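## Task

Move both plates into the gray tray so that each one rests flat on the tray's floor. It only counts if they stay there on their own, with the robot no longer holding them.

## Robot and tools

ROBOT. There is a single six-joint arm, similar to a UR7e, with a vacuum suction cup instead of fingers. Its reference point is the cup point, the centre of the cup's rim while nothing presses on it. The cup opens along the cup point's +z axis. About 7 cm behind the rim the tool body and wrist camera widen to roughly 8 cm on each side, so leave room for that near tray walls. Joint ranges in rad: shoulder pan -3.142 to 3.142, shoulder lift and all three wrists -6.283 to 6.283, elbow 0.000 to 3.142.

FRAME. Every position and orientation uses the scene frame. Its origin is on the table top under the arm base, +z points up, and +y is to the left when facing along +x. Positions are in metres. Orientations are quaternions written w first (qw, qx, qy, qz). The base may sit slightly tilted, and at long reach the reported cup point can differ a little from the real one.

ROW FORMAT. A row has 8 numbers: x, y, z, qw, qx, qy, qz, suction. The first seven are an absolute target pose for the cup point in the scene frame, not an offset. Suction runs from -1 to 1: 1 means full vacuum (about 55 kPa below ambient), a smaller value asks for that share of it, and 0.05 or less switches it off. The setting persists until changed. Repeat the wanted quaternion in every row, because the reported one can drift.

execute_actions. Argument "actions" holds zero or one item. An empty list just reports the current state. An action item is {"rows": [...], "steps": n}: 1 to 15 rows, steps at most 15 (default 15), each step 1/30 s; rows are used one per step and the last is repeated. A wait item is {"steps": n} with n up to 300, counted from the previous result, reply time included. Optional "pictures" (true/false) selects whether images come back. A call is refused, with nothing sent, if a target lies over 0.6 m from the last reported position along any of the cup point's axes. Each step the command is clipped to 100 mm and 16 degrees away from the measured pose, and the arm trails commands by about 0.17 s, so a distant target may need several calls; the arm only goes on to the last clipped pose afterwards.

move. "target" is one row as above (an absolute pose). "speed" is the path's top speed, 0.002 to 0.5 m/s, default 0.25; turning is capped at twice that value in rad/s. The straight path lasts 0.5 to 10 s and stops short if it would need longer. It does not avoid obstacles, and the real motion can lag, wander, or exceed the speed, mainly with the arm stretched out. Optional "stop_force" (9 to 40 N, not allowed in the first 0.2 s of a scene) ends the path when the wrist sensor feels that much extra push against the motion for two steps; the arm then backs up two steps and holds. Use it with a very slow speed when approaching a surface; the target may then lie well beyond the contact. It is measured along the line to the target in the starting cup axes, so do not rely on it when the move also rotates. Leave it out when pulling away from something. The result adds a "move:" line with the ending (done, off_target, moving, held, fault, or contact, which takes precedence) and limits (paced: the pose was clipped; held: a check blocked some steps, after which motion may jump fast), plus the distance left to the target.

wait. "seconds", 0 to 10; nothing new is sent to the robot.

zoom_image. "camera" is one of cam_head_left, cam_head_right, cam_high, cam_low, cam_wrist; "region" is [x0, y0, x1, y1] in image pixels from the top-left, no larger than 504 by 504. Full images are 896x504, except cam_wrist (fisheye, 504x504).

read_manual returns only licence texts. finished_scene takes the current scene's number, ends it for good and grades it right then; the next task appears in its result.

RESULTS. The state line gives cup point position, quaternion and velocities. "Hand target" is where the controller is currently heading. "pose unreachable" and HELD mean the clearance check (which treats the base mount as part of the arm) altered or blocked commands. Joint positions and torques are listed base outward; torques are rough. Wrist force and torque are in the cup point's axes, pointing from the surface back into the arm, with up to about 4 N offset, 2.4 N noise, and saturation near 50 N; "no reading" is harmless. suction_measured shows reached vacuum; part_present turns 1 at 0.50 and back to 0 below 0.45. MOTOR HOT appears at 70 °C; at 85 °C the brakes lock until the motors cool.

GRIPPING. Switch suction on and press the 29 mm rim fully onto a smooth flat patch of the plate, away from its edge or any hole, so it seals all round. A reading near 0 means no seal. Under vacuum the cup shortens, so the plate rides up to about 10 mm nearer the tool. To release, set the plate down on its support, switch suction off, then move at least 15 mm away. If the cup seals on the table, turn suction off to free it.

CAUTIONS. The arm is stiff: commanding even slightly past a firm contact can trip a fault. Joint torque at its limit (133 N m for the first three joints, 24.9 N m for the wrists) or 150 N of outside force stops the arm for 10 s and drops the rest of the call. Never push or knock anything off the table. Avoid dropping plates, slipping, slamming, and hard presses. Loose objects may occasionally get a brief outside nudge, so check the final layout before finishing.

Each tool is called in YAML: its name, and indented under it one key for each argument.

## Session

execute_actions:
  actions: []

Scene clock: 0.00 s of 7200.00 s.
end_effector_position=(+0.4269, -0.0229, +0.3220) suction_measured=0.00 part_present=0 end_effector_quat_wxyz=(+0.002, +0.024, +1.000, +0.007) end_effector_velocity=(-0.000, +0.000, -0.000) end_effector_angular_velocity=(+0.001, +0.001, -0.000)
Joint positions: [-0.316 -1.722  2.042 -1.888 -1.569 -0.316]
Joint velocities: [-0.     0.     0.001  0.     0.001  0.   ]
Joint torques (N m, as the arm reports them, + toward a larger angle): no reading
Wrist force (N, on the end effector, along its own x y z axes, offset not removed): no reading
Wrist torque (N m, same axes, about the end effector's origin, offset not removed): no reading
Hand target: +0.427, -0.023, +0.322; +0.002, +0.024, +1.000, +0.007

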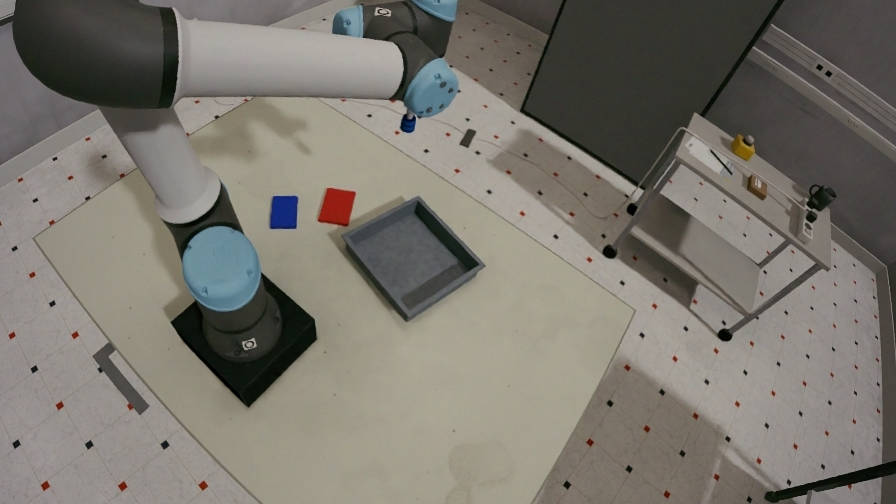

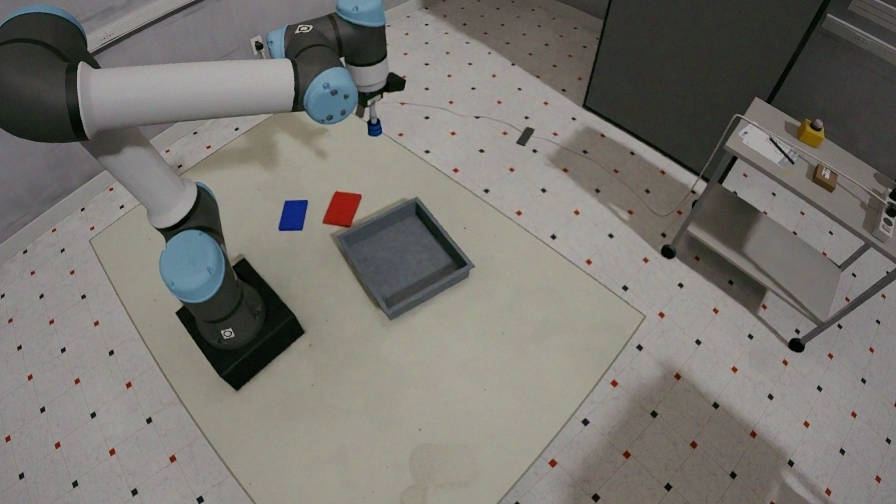

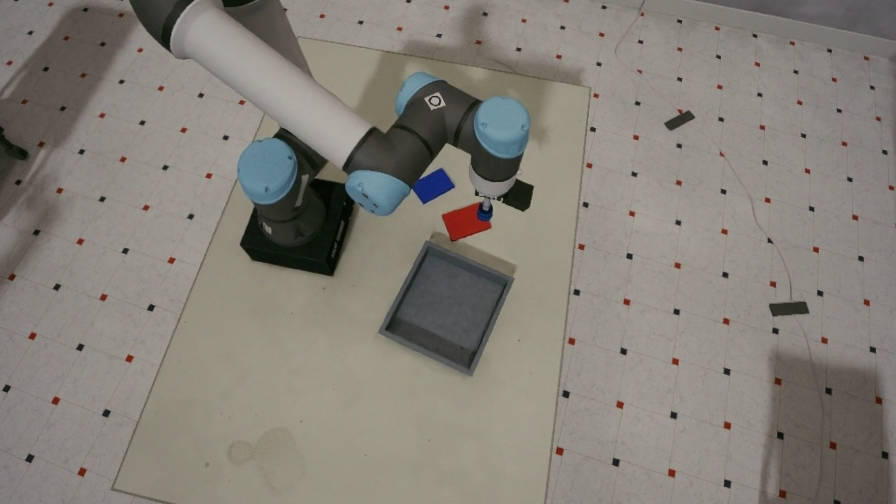

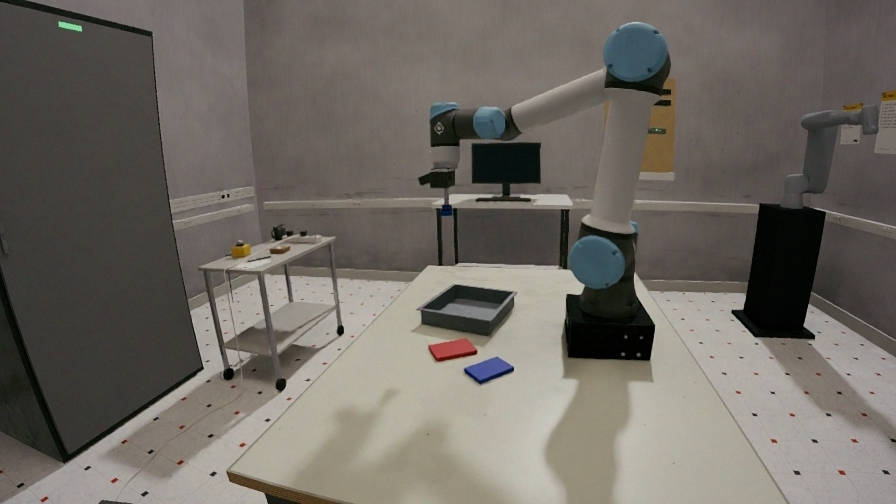

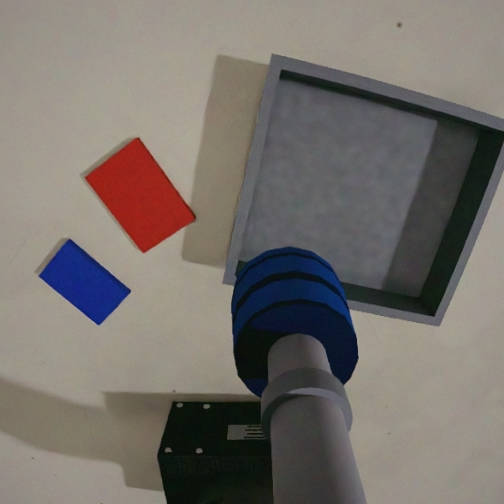

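move:
  target: [0.388, 0.112, 0.10, 0, 0, 1, 0, 0]
  speed: 0.3

Scene clock: 8.60 s of 7200.00 s.
end_effector_position=(+0.3876, +0.1119, +0.1001) suction_measured=0.00 part_present=0 end_effector_quat_wxyz=(-0.000, -0.000, +1.000, -0.000) end_effector_velocity=(+0.002, +0.001, -0.001) end_effector_angular_velocity=(+0.001, -0.005, +0.000)
Joint positions: [ 0.    -1.357  2.412 -2.62  -1.584 -0.048]
Joint velocities: [ 0.002  0.006 -0.003 -0.008  0.001  0.002]
Joint torques (N m, as the arm reports them, + toward a larger angle): [  7.02 -10.09 -19.44  -4.65  -2.36   1.36]
Wrist force (N, on the end effector, along its own x y z axes, offset not removed): [0.0 -0.1 -3.5]
Wrist torque (N m, same axes, about the end effector's origin, offset not removed): [-0.10 -0.16 0.08]
Hand target: +0.388, +0.112, +0.100; -0.000, +0.000, +1.000, -0.000
Off the commanded pose: 0.000 m, 0 deg.
After step 90, 4.10 s passed at rest.
move: done
camera_calibration (this result's frames):
cam_wrist: T_world_to_cam=[[0.0377342, -0.999288, -0.00054029, 0.106702], [-0.933951, -0.0354593, 0.355638, 0.341494], [-0.355404, -0.0129151, -0.934624, 0.333529], [0, 0, 0, 1]] pos_world=[0.43345, 0.123042, 0.190333]

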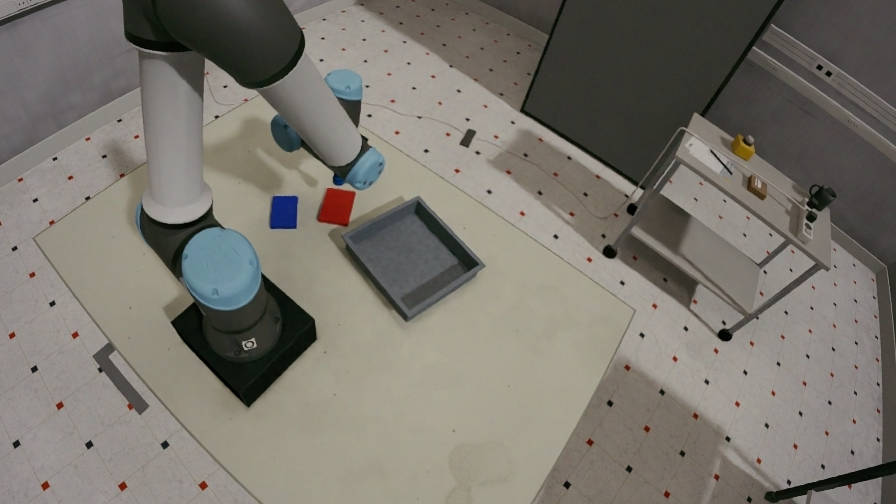

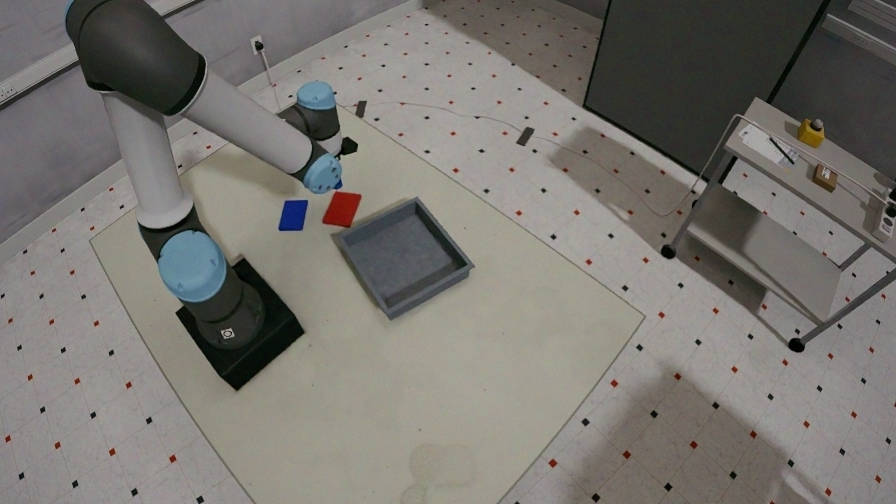

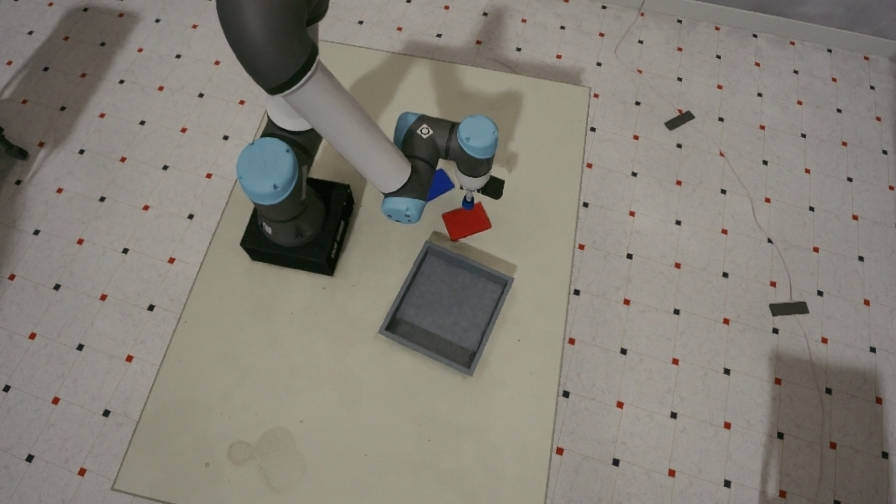

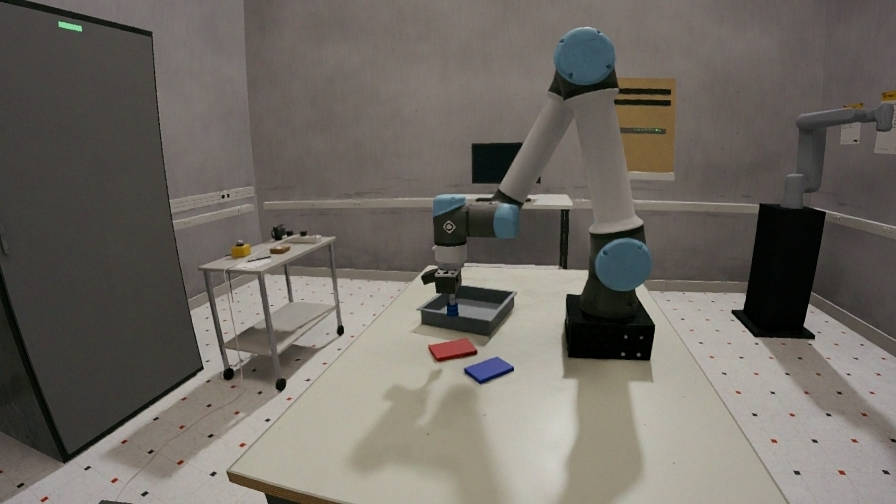

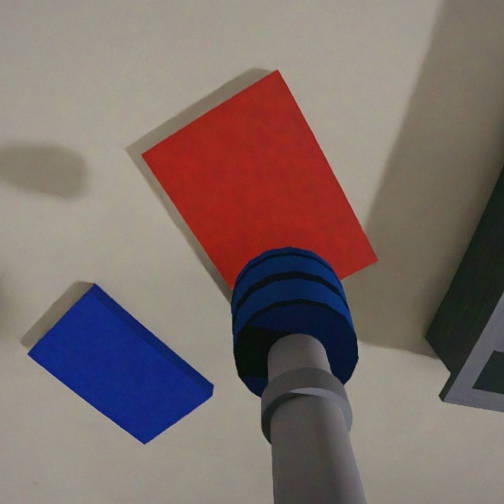

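move:
  target: [0.388, 0.116, 0.025, 0, 0, 1, 0, 0]
  speed: 0.15

move:
  target: [0.388, 0.116, 0.003, 0, 0, 1, 0, 1]
  speed: 0.01
  stop_force: 9

Scene clock: 13.53 s of 7200.00 s.
end_effector_position=(+0.3879, +0.1160, +0.0252) suction_measured=0.00 part_present=0 end_effector_quat_wxyz=(-0.000, -0.000, +1.000, -0.000) end_effector_velocity=(+0.000, +0.000, -0.002) end_effector_angular_velocity=(-0.001, -0.000, +0.001)
Joint positions: [ 0.008 -1.106  2.435 -2.895 -1.584 -0.039]
Joint velocities: [ 0.001  0.007 -0.    -0.007 -0.001  0.   ]
Joint torques (N m, as the arm reports them, + toward a larger angle): [  7.6  -15.49 -14.    -4.77   2.57   1.41]
Wrist force (N, on the end effector, along its own x y z axes, offset not removed): [2.2 -2.3 -3.4]
Wrist torque (N m, same axes, about the end effector's origin, offset not removed): [-0.33 -0.21 0.06]
Hand target: +0.388, +0.116, +0.025; -0.000, -0.000, +1.000, -0.000
Off the commanded pose: 0.000 m, 0 deg.
After step 90, 0.93 s passed at rest.
move: done
camera_calibration (this result's frames):
cam_wrist: T_world_to_cam=[[0.0377344, -0.999287, -0.000909105, 0.110793], [-0.934169, -0.0355985, 0.355049, 0.368696], [-0.354829, -0.0125483, -0.934847, 0.263351], [0, 0, 0, 1]] pos_world=[0.433688, 0.127144, 0.115388]

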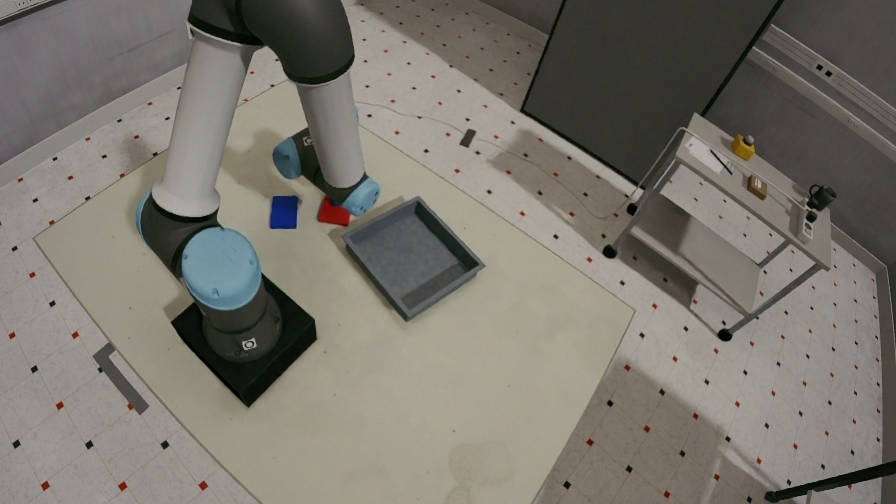

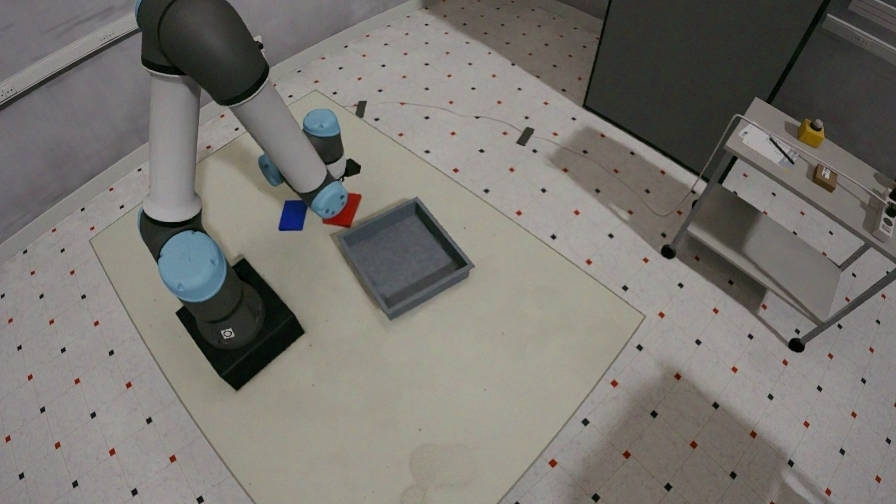

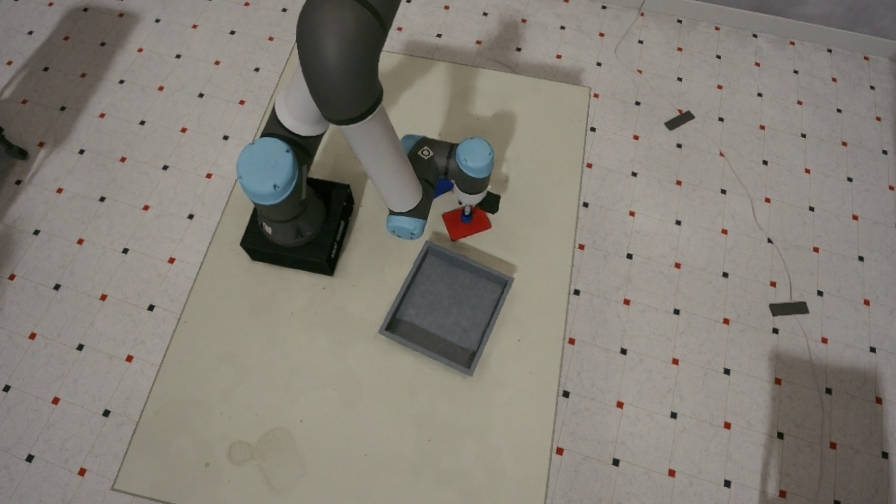

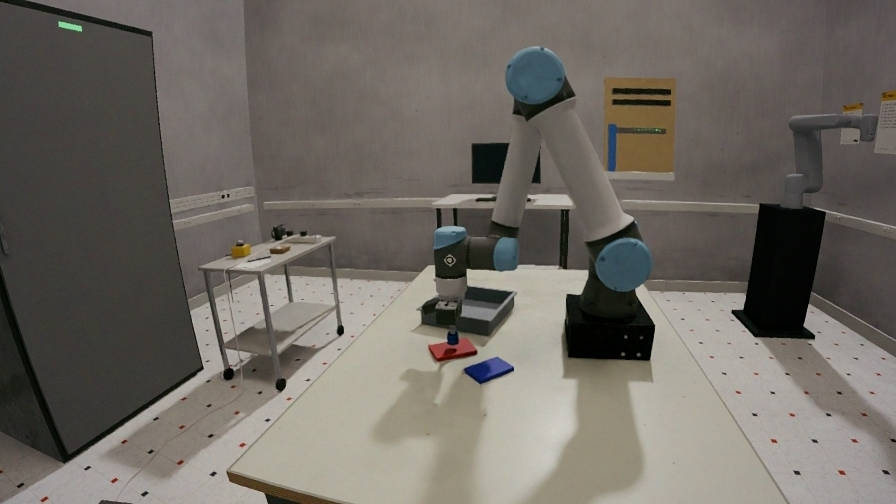

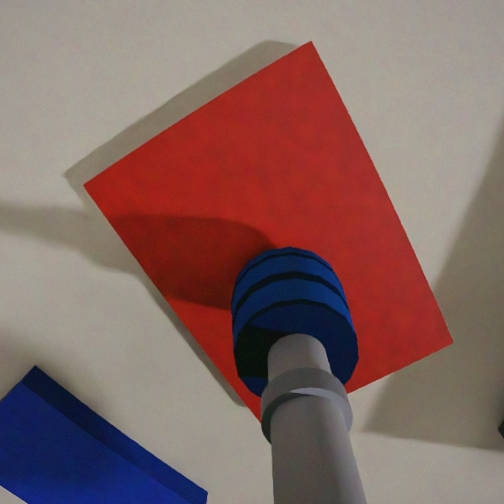

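Scene clock: 15.97 s of 7200.00 s.
end_effector_position=(+0.3880, +0.1160, +0.0031) suction_measured=0.88 part_present=1 end_effector_quat_wxyz=(-0.000, -0.000, +1.000, +0.000) end_effector_velocity=(-0.001, -0.000, -0.002) end_effector_angular_velocity=(-0.000, +0.002, +0.000)
Joint positions: [ 0.008 -1.028  2.433 -2.971 -1.584 -0.04 ]
Joint velocities: [ 0.     0.006  0.001 -0.004 -0.001 -0.   ]
Joint torques (N m, as the arm reports them, + toward a larger angle): [ -3.8  -15.07 -15.43  -4.97   2.41  -2.05]
Wrist force (N, on the end effector, along its own x y z axes, offset not removed): [0.6 1.6 -2.7]
Wrist torque (N m, same axes, about the end effector's origin, offset not removed): [0.28 -0.22 0.14]
Hand target: +0.388, +0.116, +0.003; -0.000, -0.000, +1.000, +0.000
Off the commanded pose: 0.000 m, 0 deg.
move: done
camera_calibration (this result's frames):
cam_wrist: T_world_to_cam=[[0.0377309, -0.999288, -0.000915022, 0.110784], [-0.934211, -0.0355988, 0.354941, 0.37662], [-0.35472, -0.0125374, -0.934888, 0.242747], [0, 0, 0, 1]] pos_world=[0.43377, 0.127155, 0.0933653]

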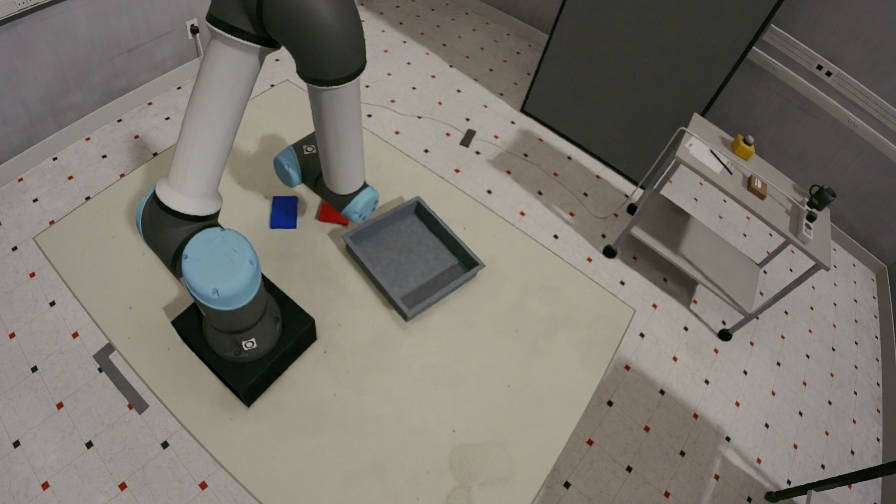

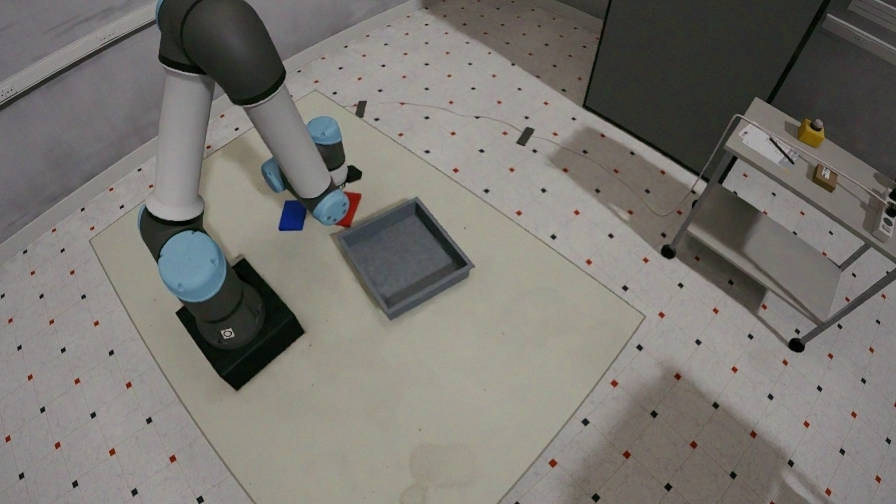

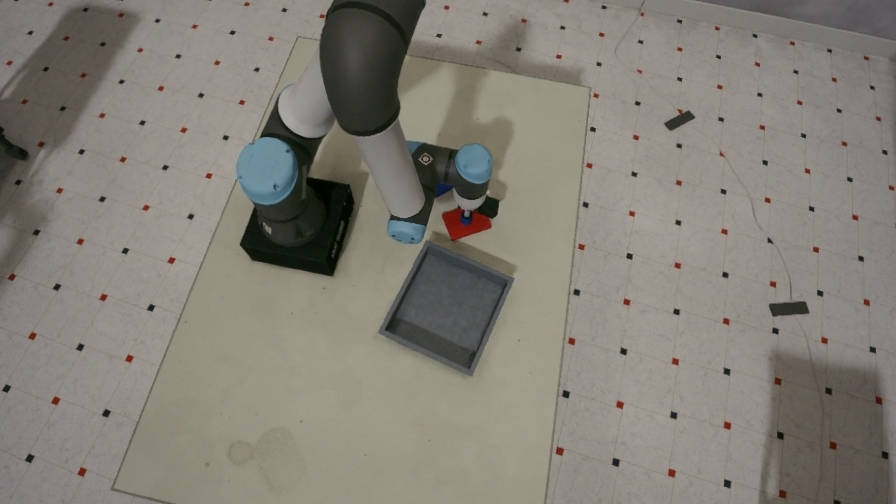

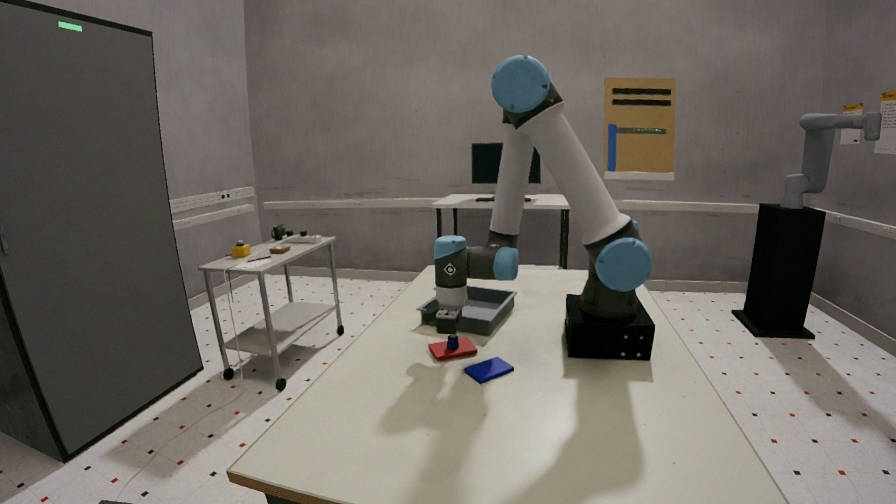

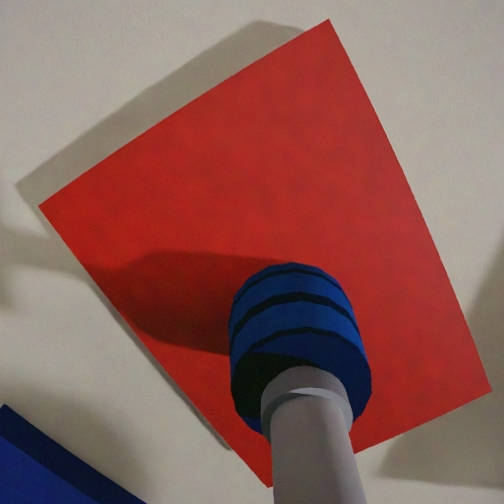

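move:
  target: [0.388, 0.116, 0.09, 0, 0.1, 0.995, 0, 1]
  speed: 0.2

move:
  target: [0.375, -0.168, 0.09, 0, 0.384, 0.923, 0, 1]
  speed: 0.25

Scene clock: 17.97 s of 7200.00 s.
end_effector_position=(+0.3880, +0.1160, +0.0898) suction_measured=0.93 part_present=1 end_effector_quat_wxyz=(+0.000, +0.100, +0.995, +0.000) end_effector_velocity=(-0.000, -0.000, +0.002) end_effector_angular_velocity=(+0.000, +0.003, -0.003)
Joint positions: [ 0.011 -1.322  2.415 -2.659 -1.583  0.163]
Joint velocities: [-0.    -0.005 -0.003  0.011  0.     0.003]
Joint torques (N m, as the arm reports them, + toward a larger angle): [  8.93 -32.94 -18.57   0.18  -2.08   1.2 ]
Wrist force (N, on the end effector, along its own x y z axes, offset not removed): [1.8 -2.3 0.0]
Wrist torque (N m, same axes, about the end effector's origin, offset not removed): [-0.31 -0.48 0.11]
Hand target: +0.388, +0.116, +0.090; +0.000, +0.100, +0.995, -0.000
Off the commanded pose: 0.000 m, 0 deg.
move: done
camera_calibration (this result's frames):
cam_wrist: T_world_to_cam=[[-0.161617, -0.986853, -0.000958872, 0.186779], [-0.922705, 0.150766, 0.354802, 0.319822], [-0.349993, 0.0582267, -0.934941, 0.313751], [0, 0, 0, 1]] pos_world=[0.435099, 0.117837, 0.180044]

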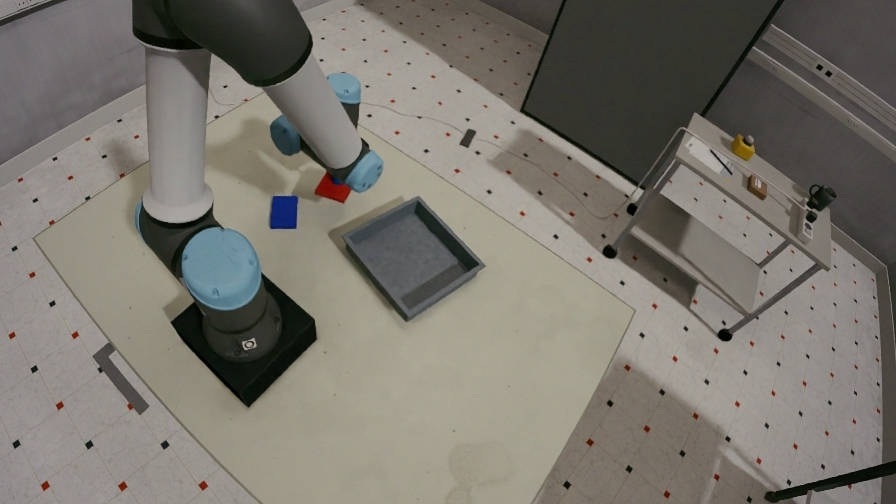

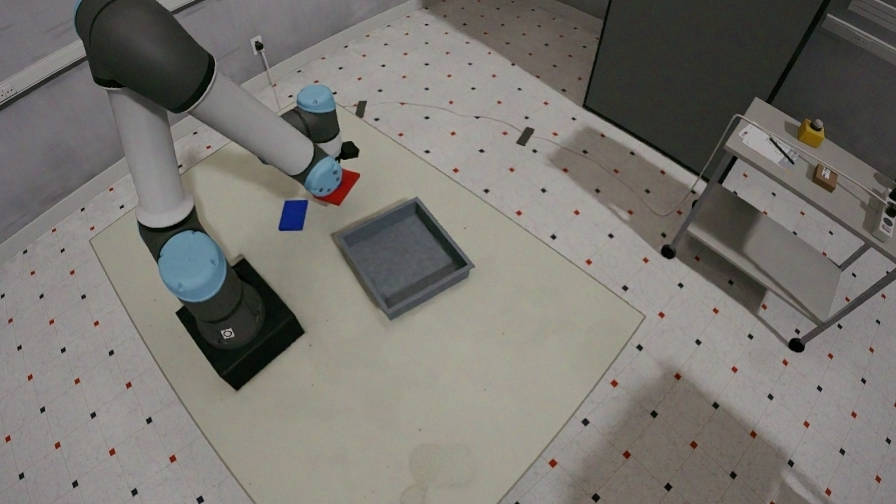

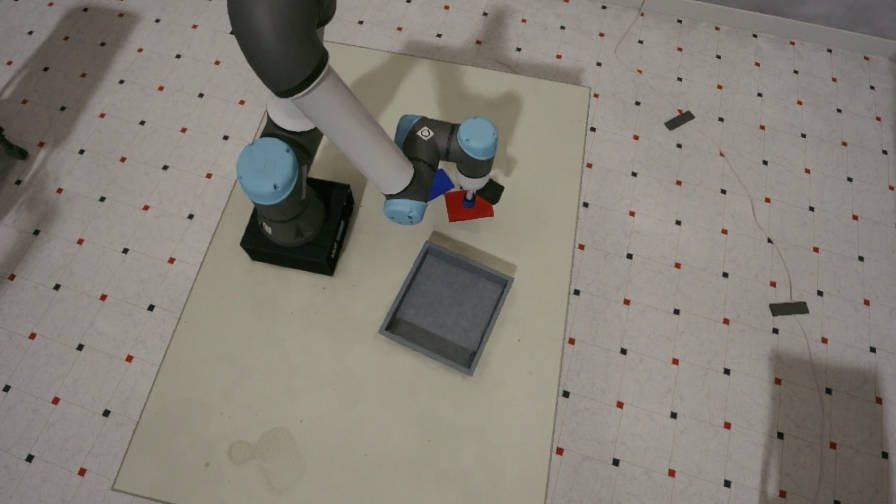

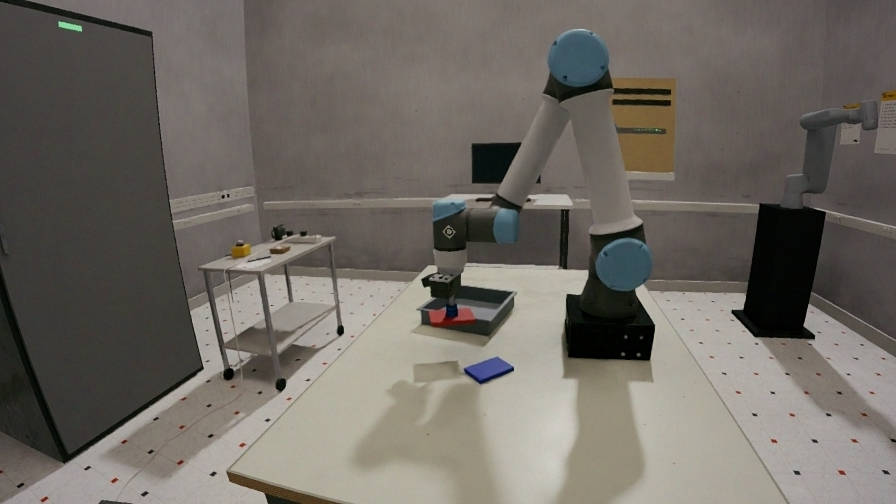

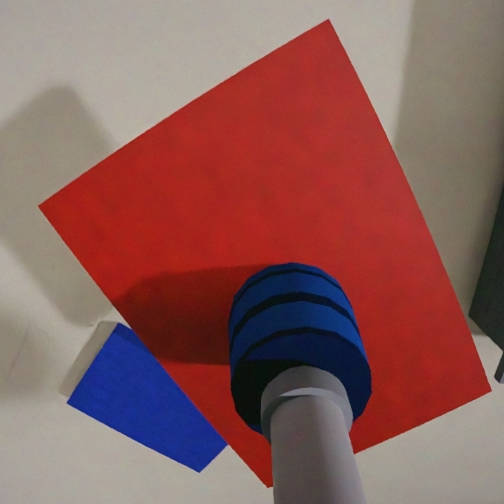

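Scene clock: 19.70 s of 7200.00 s.
end_effector_position=(+0.3754, -0.1676, +0.0900) suction_measured=0.93 part_present=1 end_effector_quat_wxyz=(+0.001, +0.384, +0.923, +0.001) end_effector_velocity=(+0.001, -0.002, -0.000) end_effector_angular_velocity=(+0.001, -0.001, -0.003)
Joint positions: [-0.695 -1.324  2.403 -2.654 -1.582  0.045]
Joint velocities: [-0.003  0.002 -0.003  0.001  0.001 -0.   ]
Joint torques (N m, as the arm reports them, + toward a larger angle): [ -4.53  -8.91 -20.82   0.58   2.37  -1.99]
Wrist force (N, on the end effector, along its own x y z axes, offset not removed): [0.7 -3.0 -0.8]
Wrist torque (N m, same axes, about the end effector's origin, offset not removed): [-0.38 -0.31 0.21]
Hand target: +0.375, -0.168, +0.090; +0.001, +0.384, +0.923, +0.001
Off the commanded pose: 0.001 m, 0 deg.
move: done
camera_calibration (this result's frames):
cam_wrist: T_world_to_cam=[[-0.681995, -0.731353, -0.00244843, 0.143165], [-0.684472, 0.637091, 0.354419, 0.343012], [-0.257645, 0.243388, -0.935084, 0.322437], [0, 0, 0, 1]] pos_world=[0.415495, -0.192303, 0.180286]

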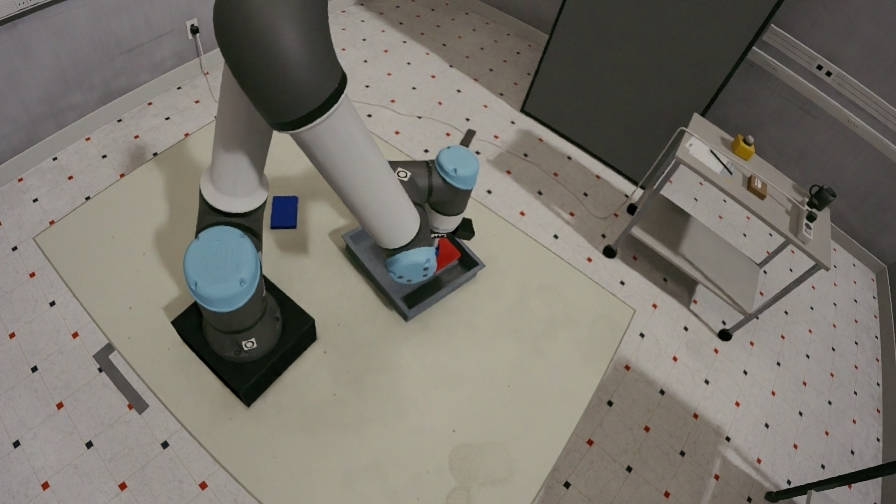

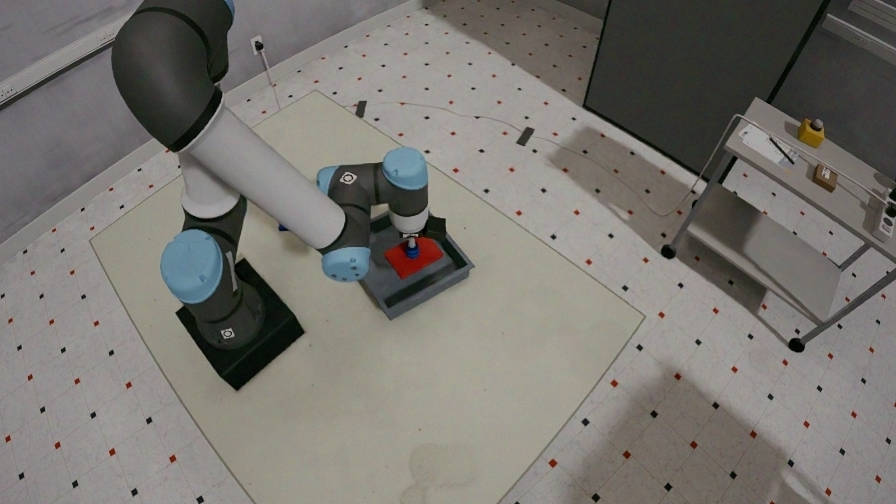

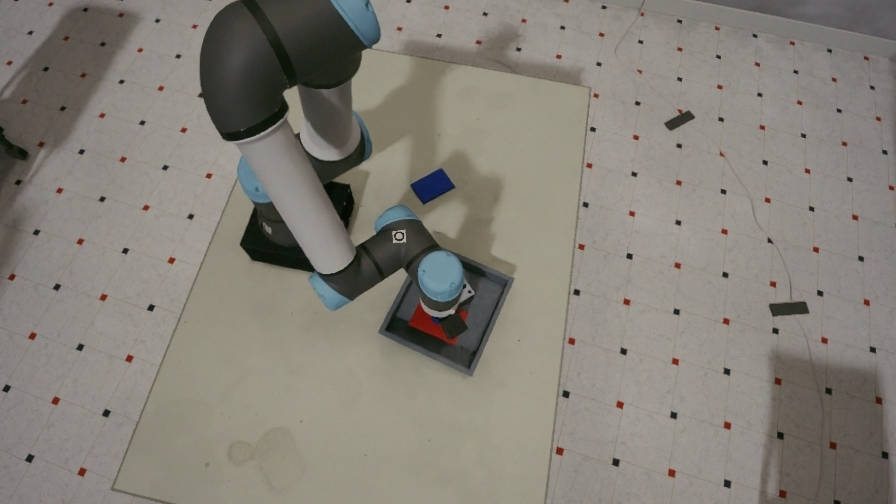

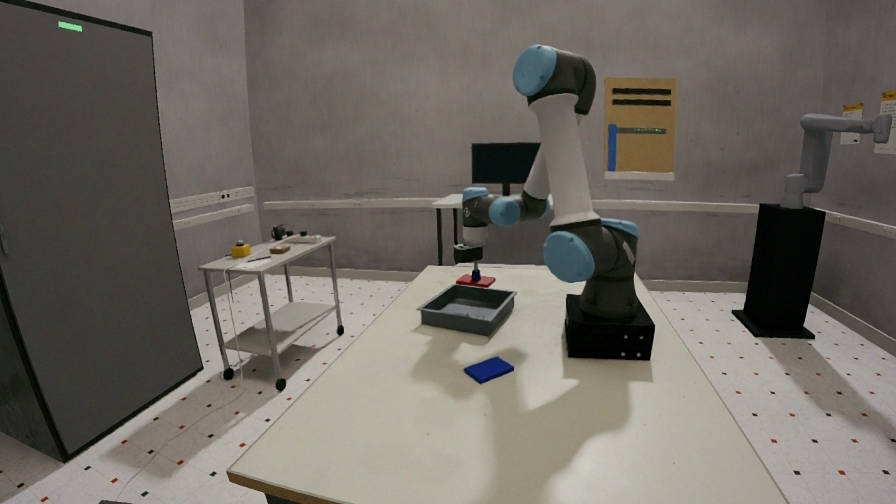

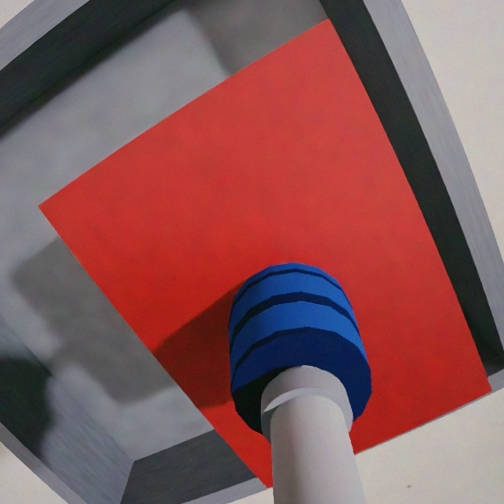

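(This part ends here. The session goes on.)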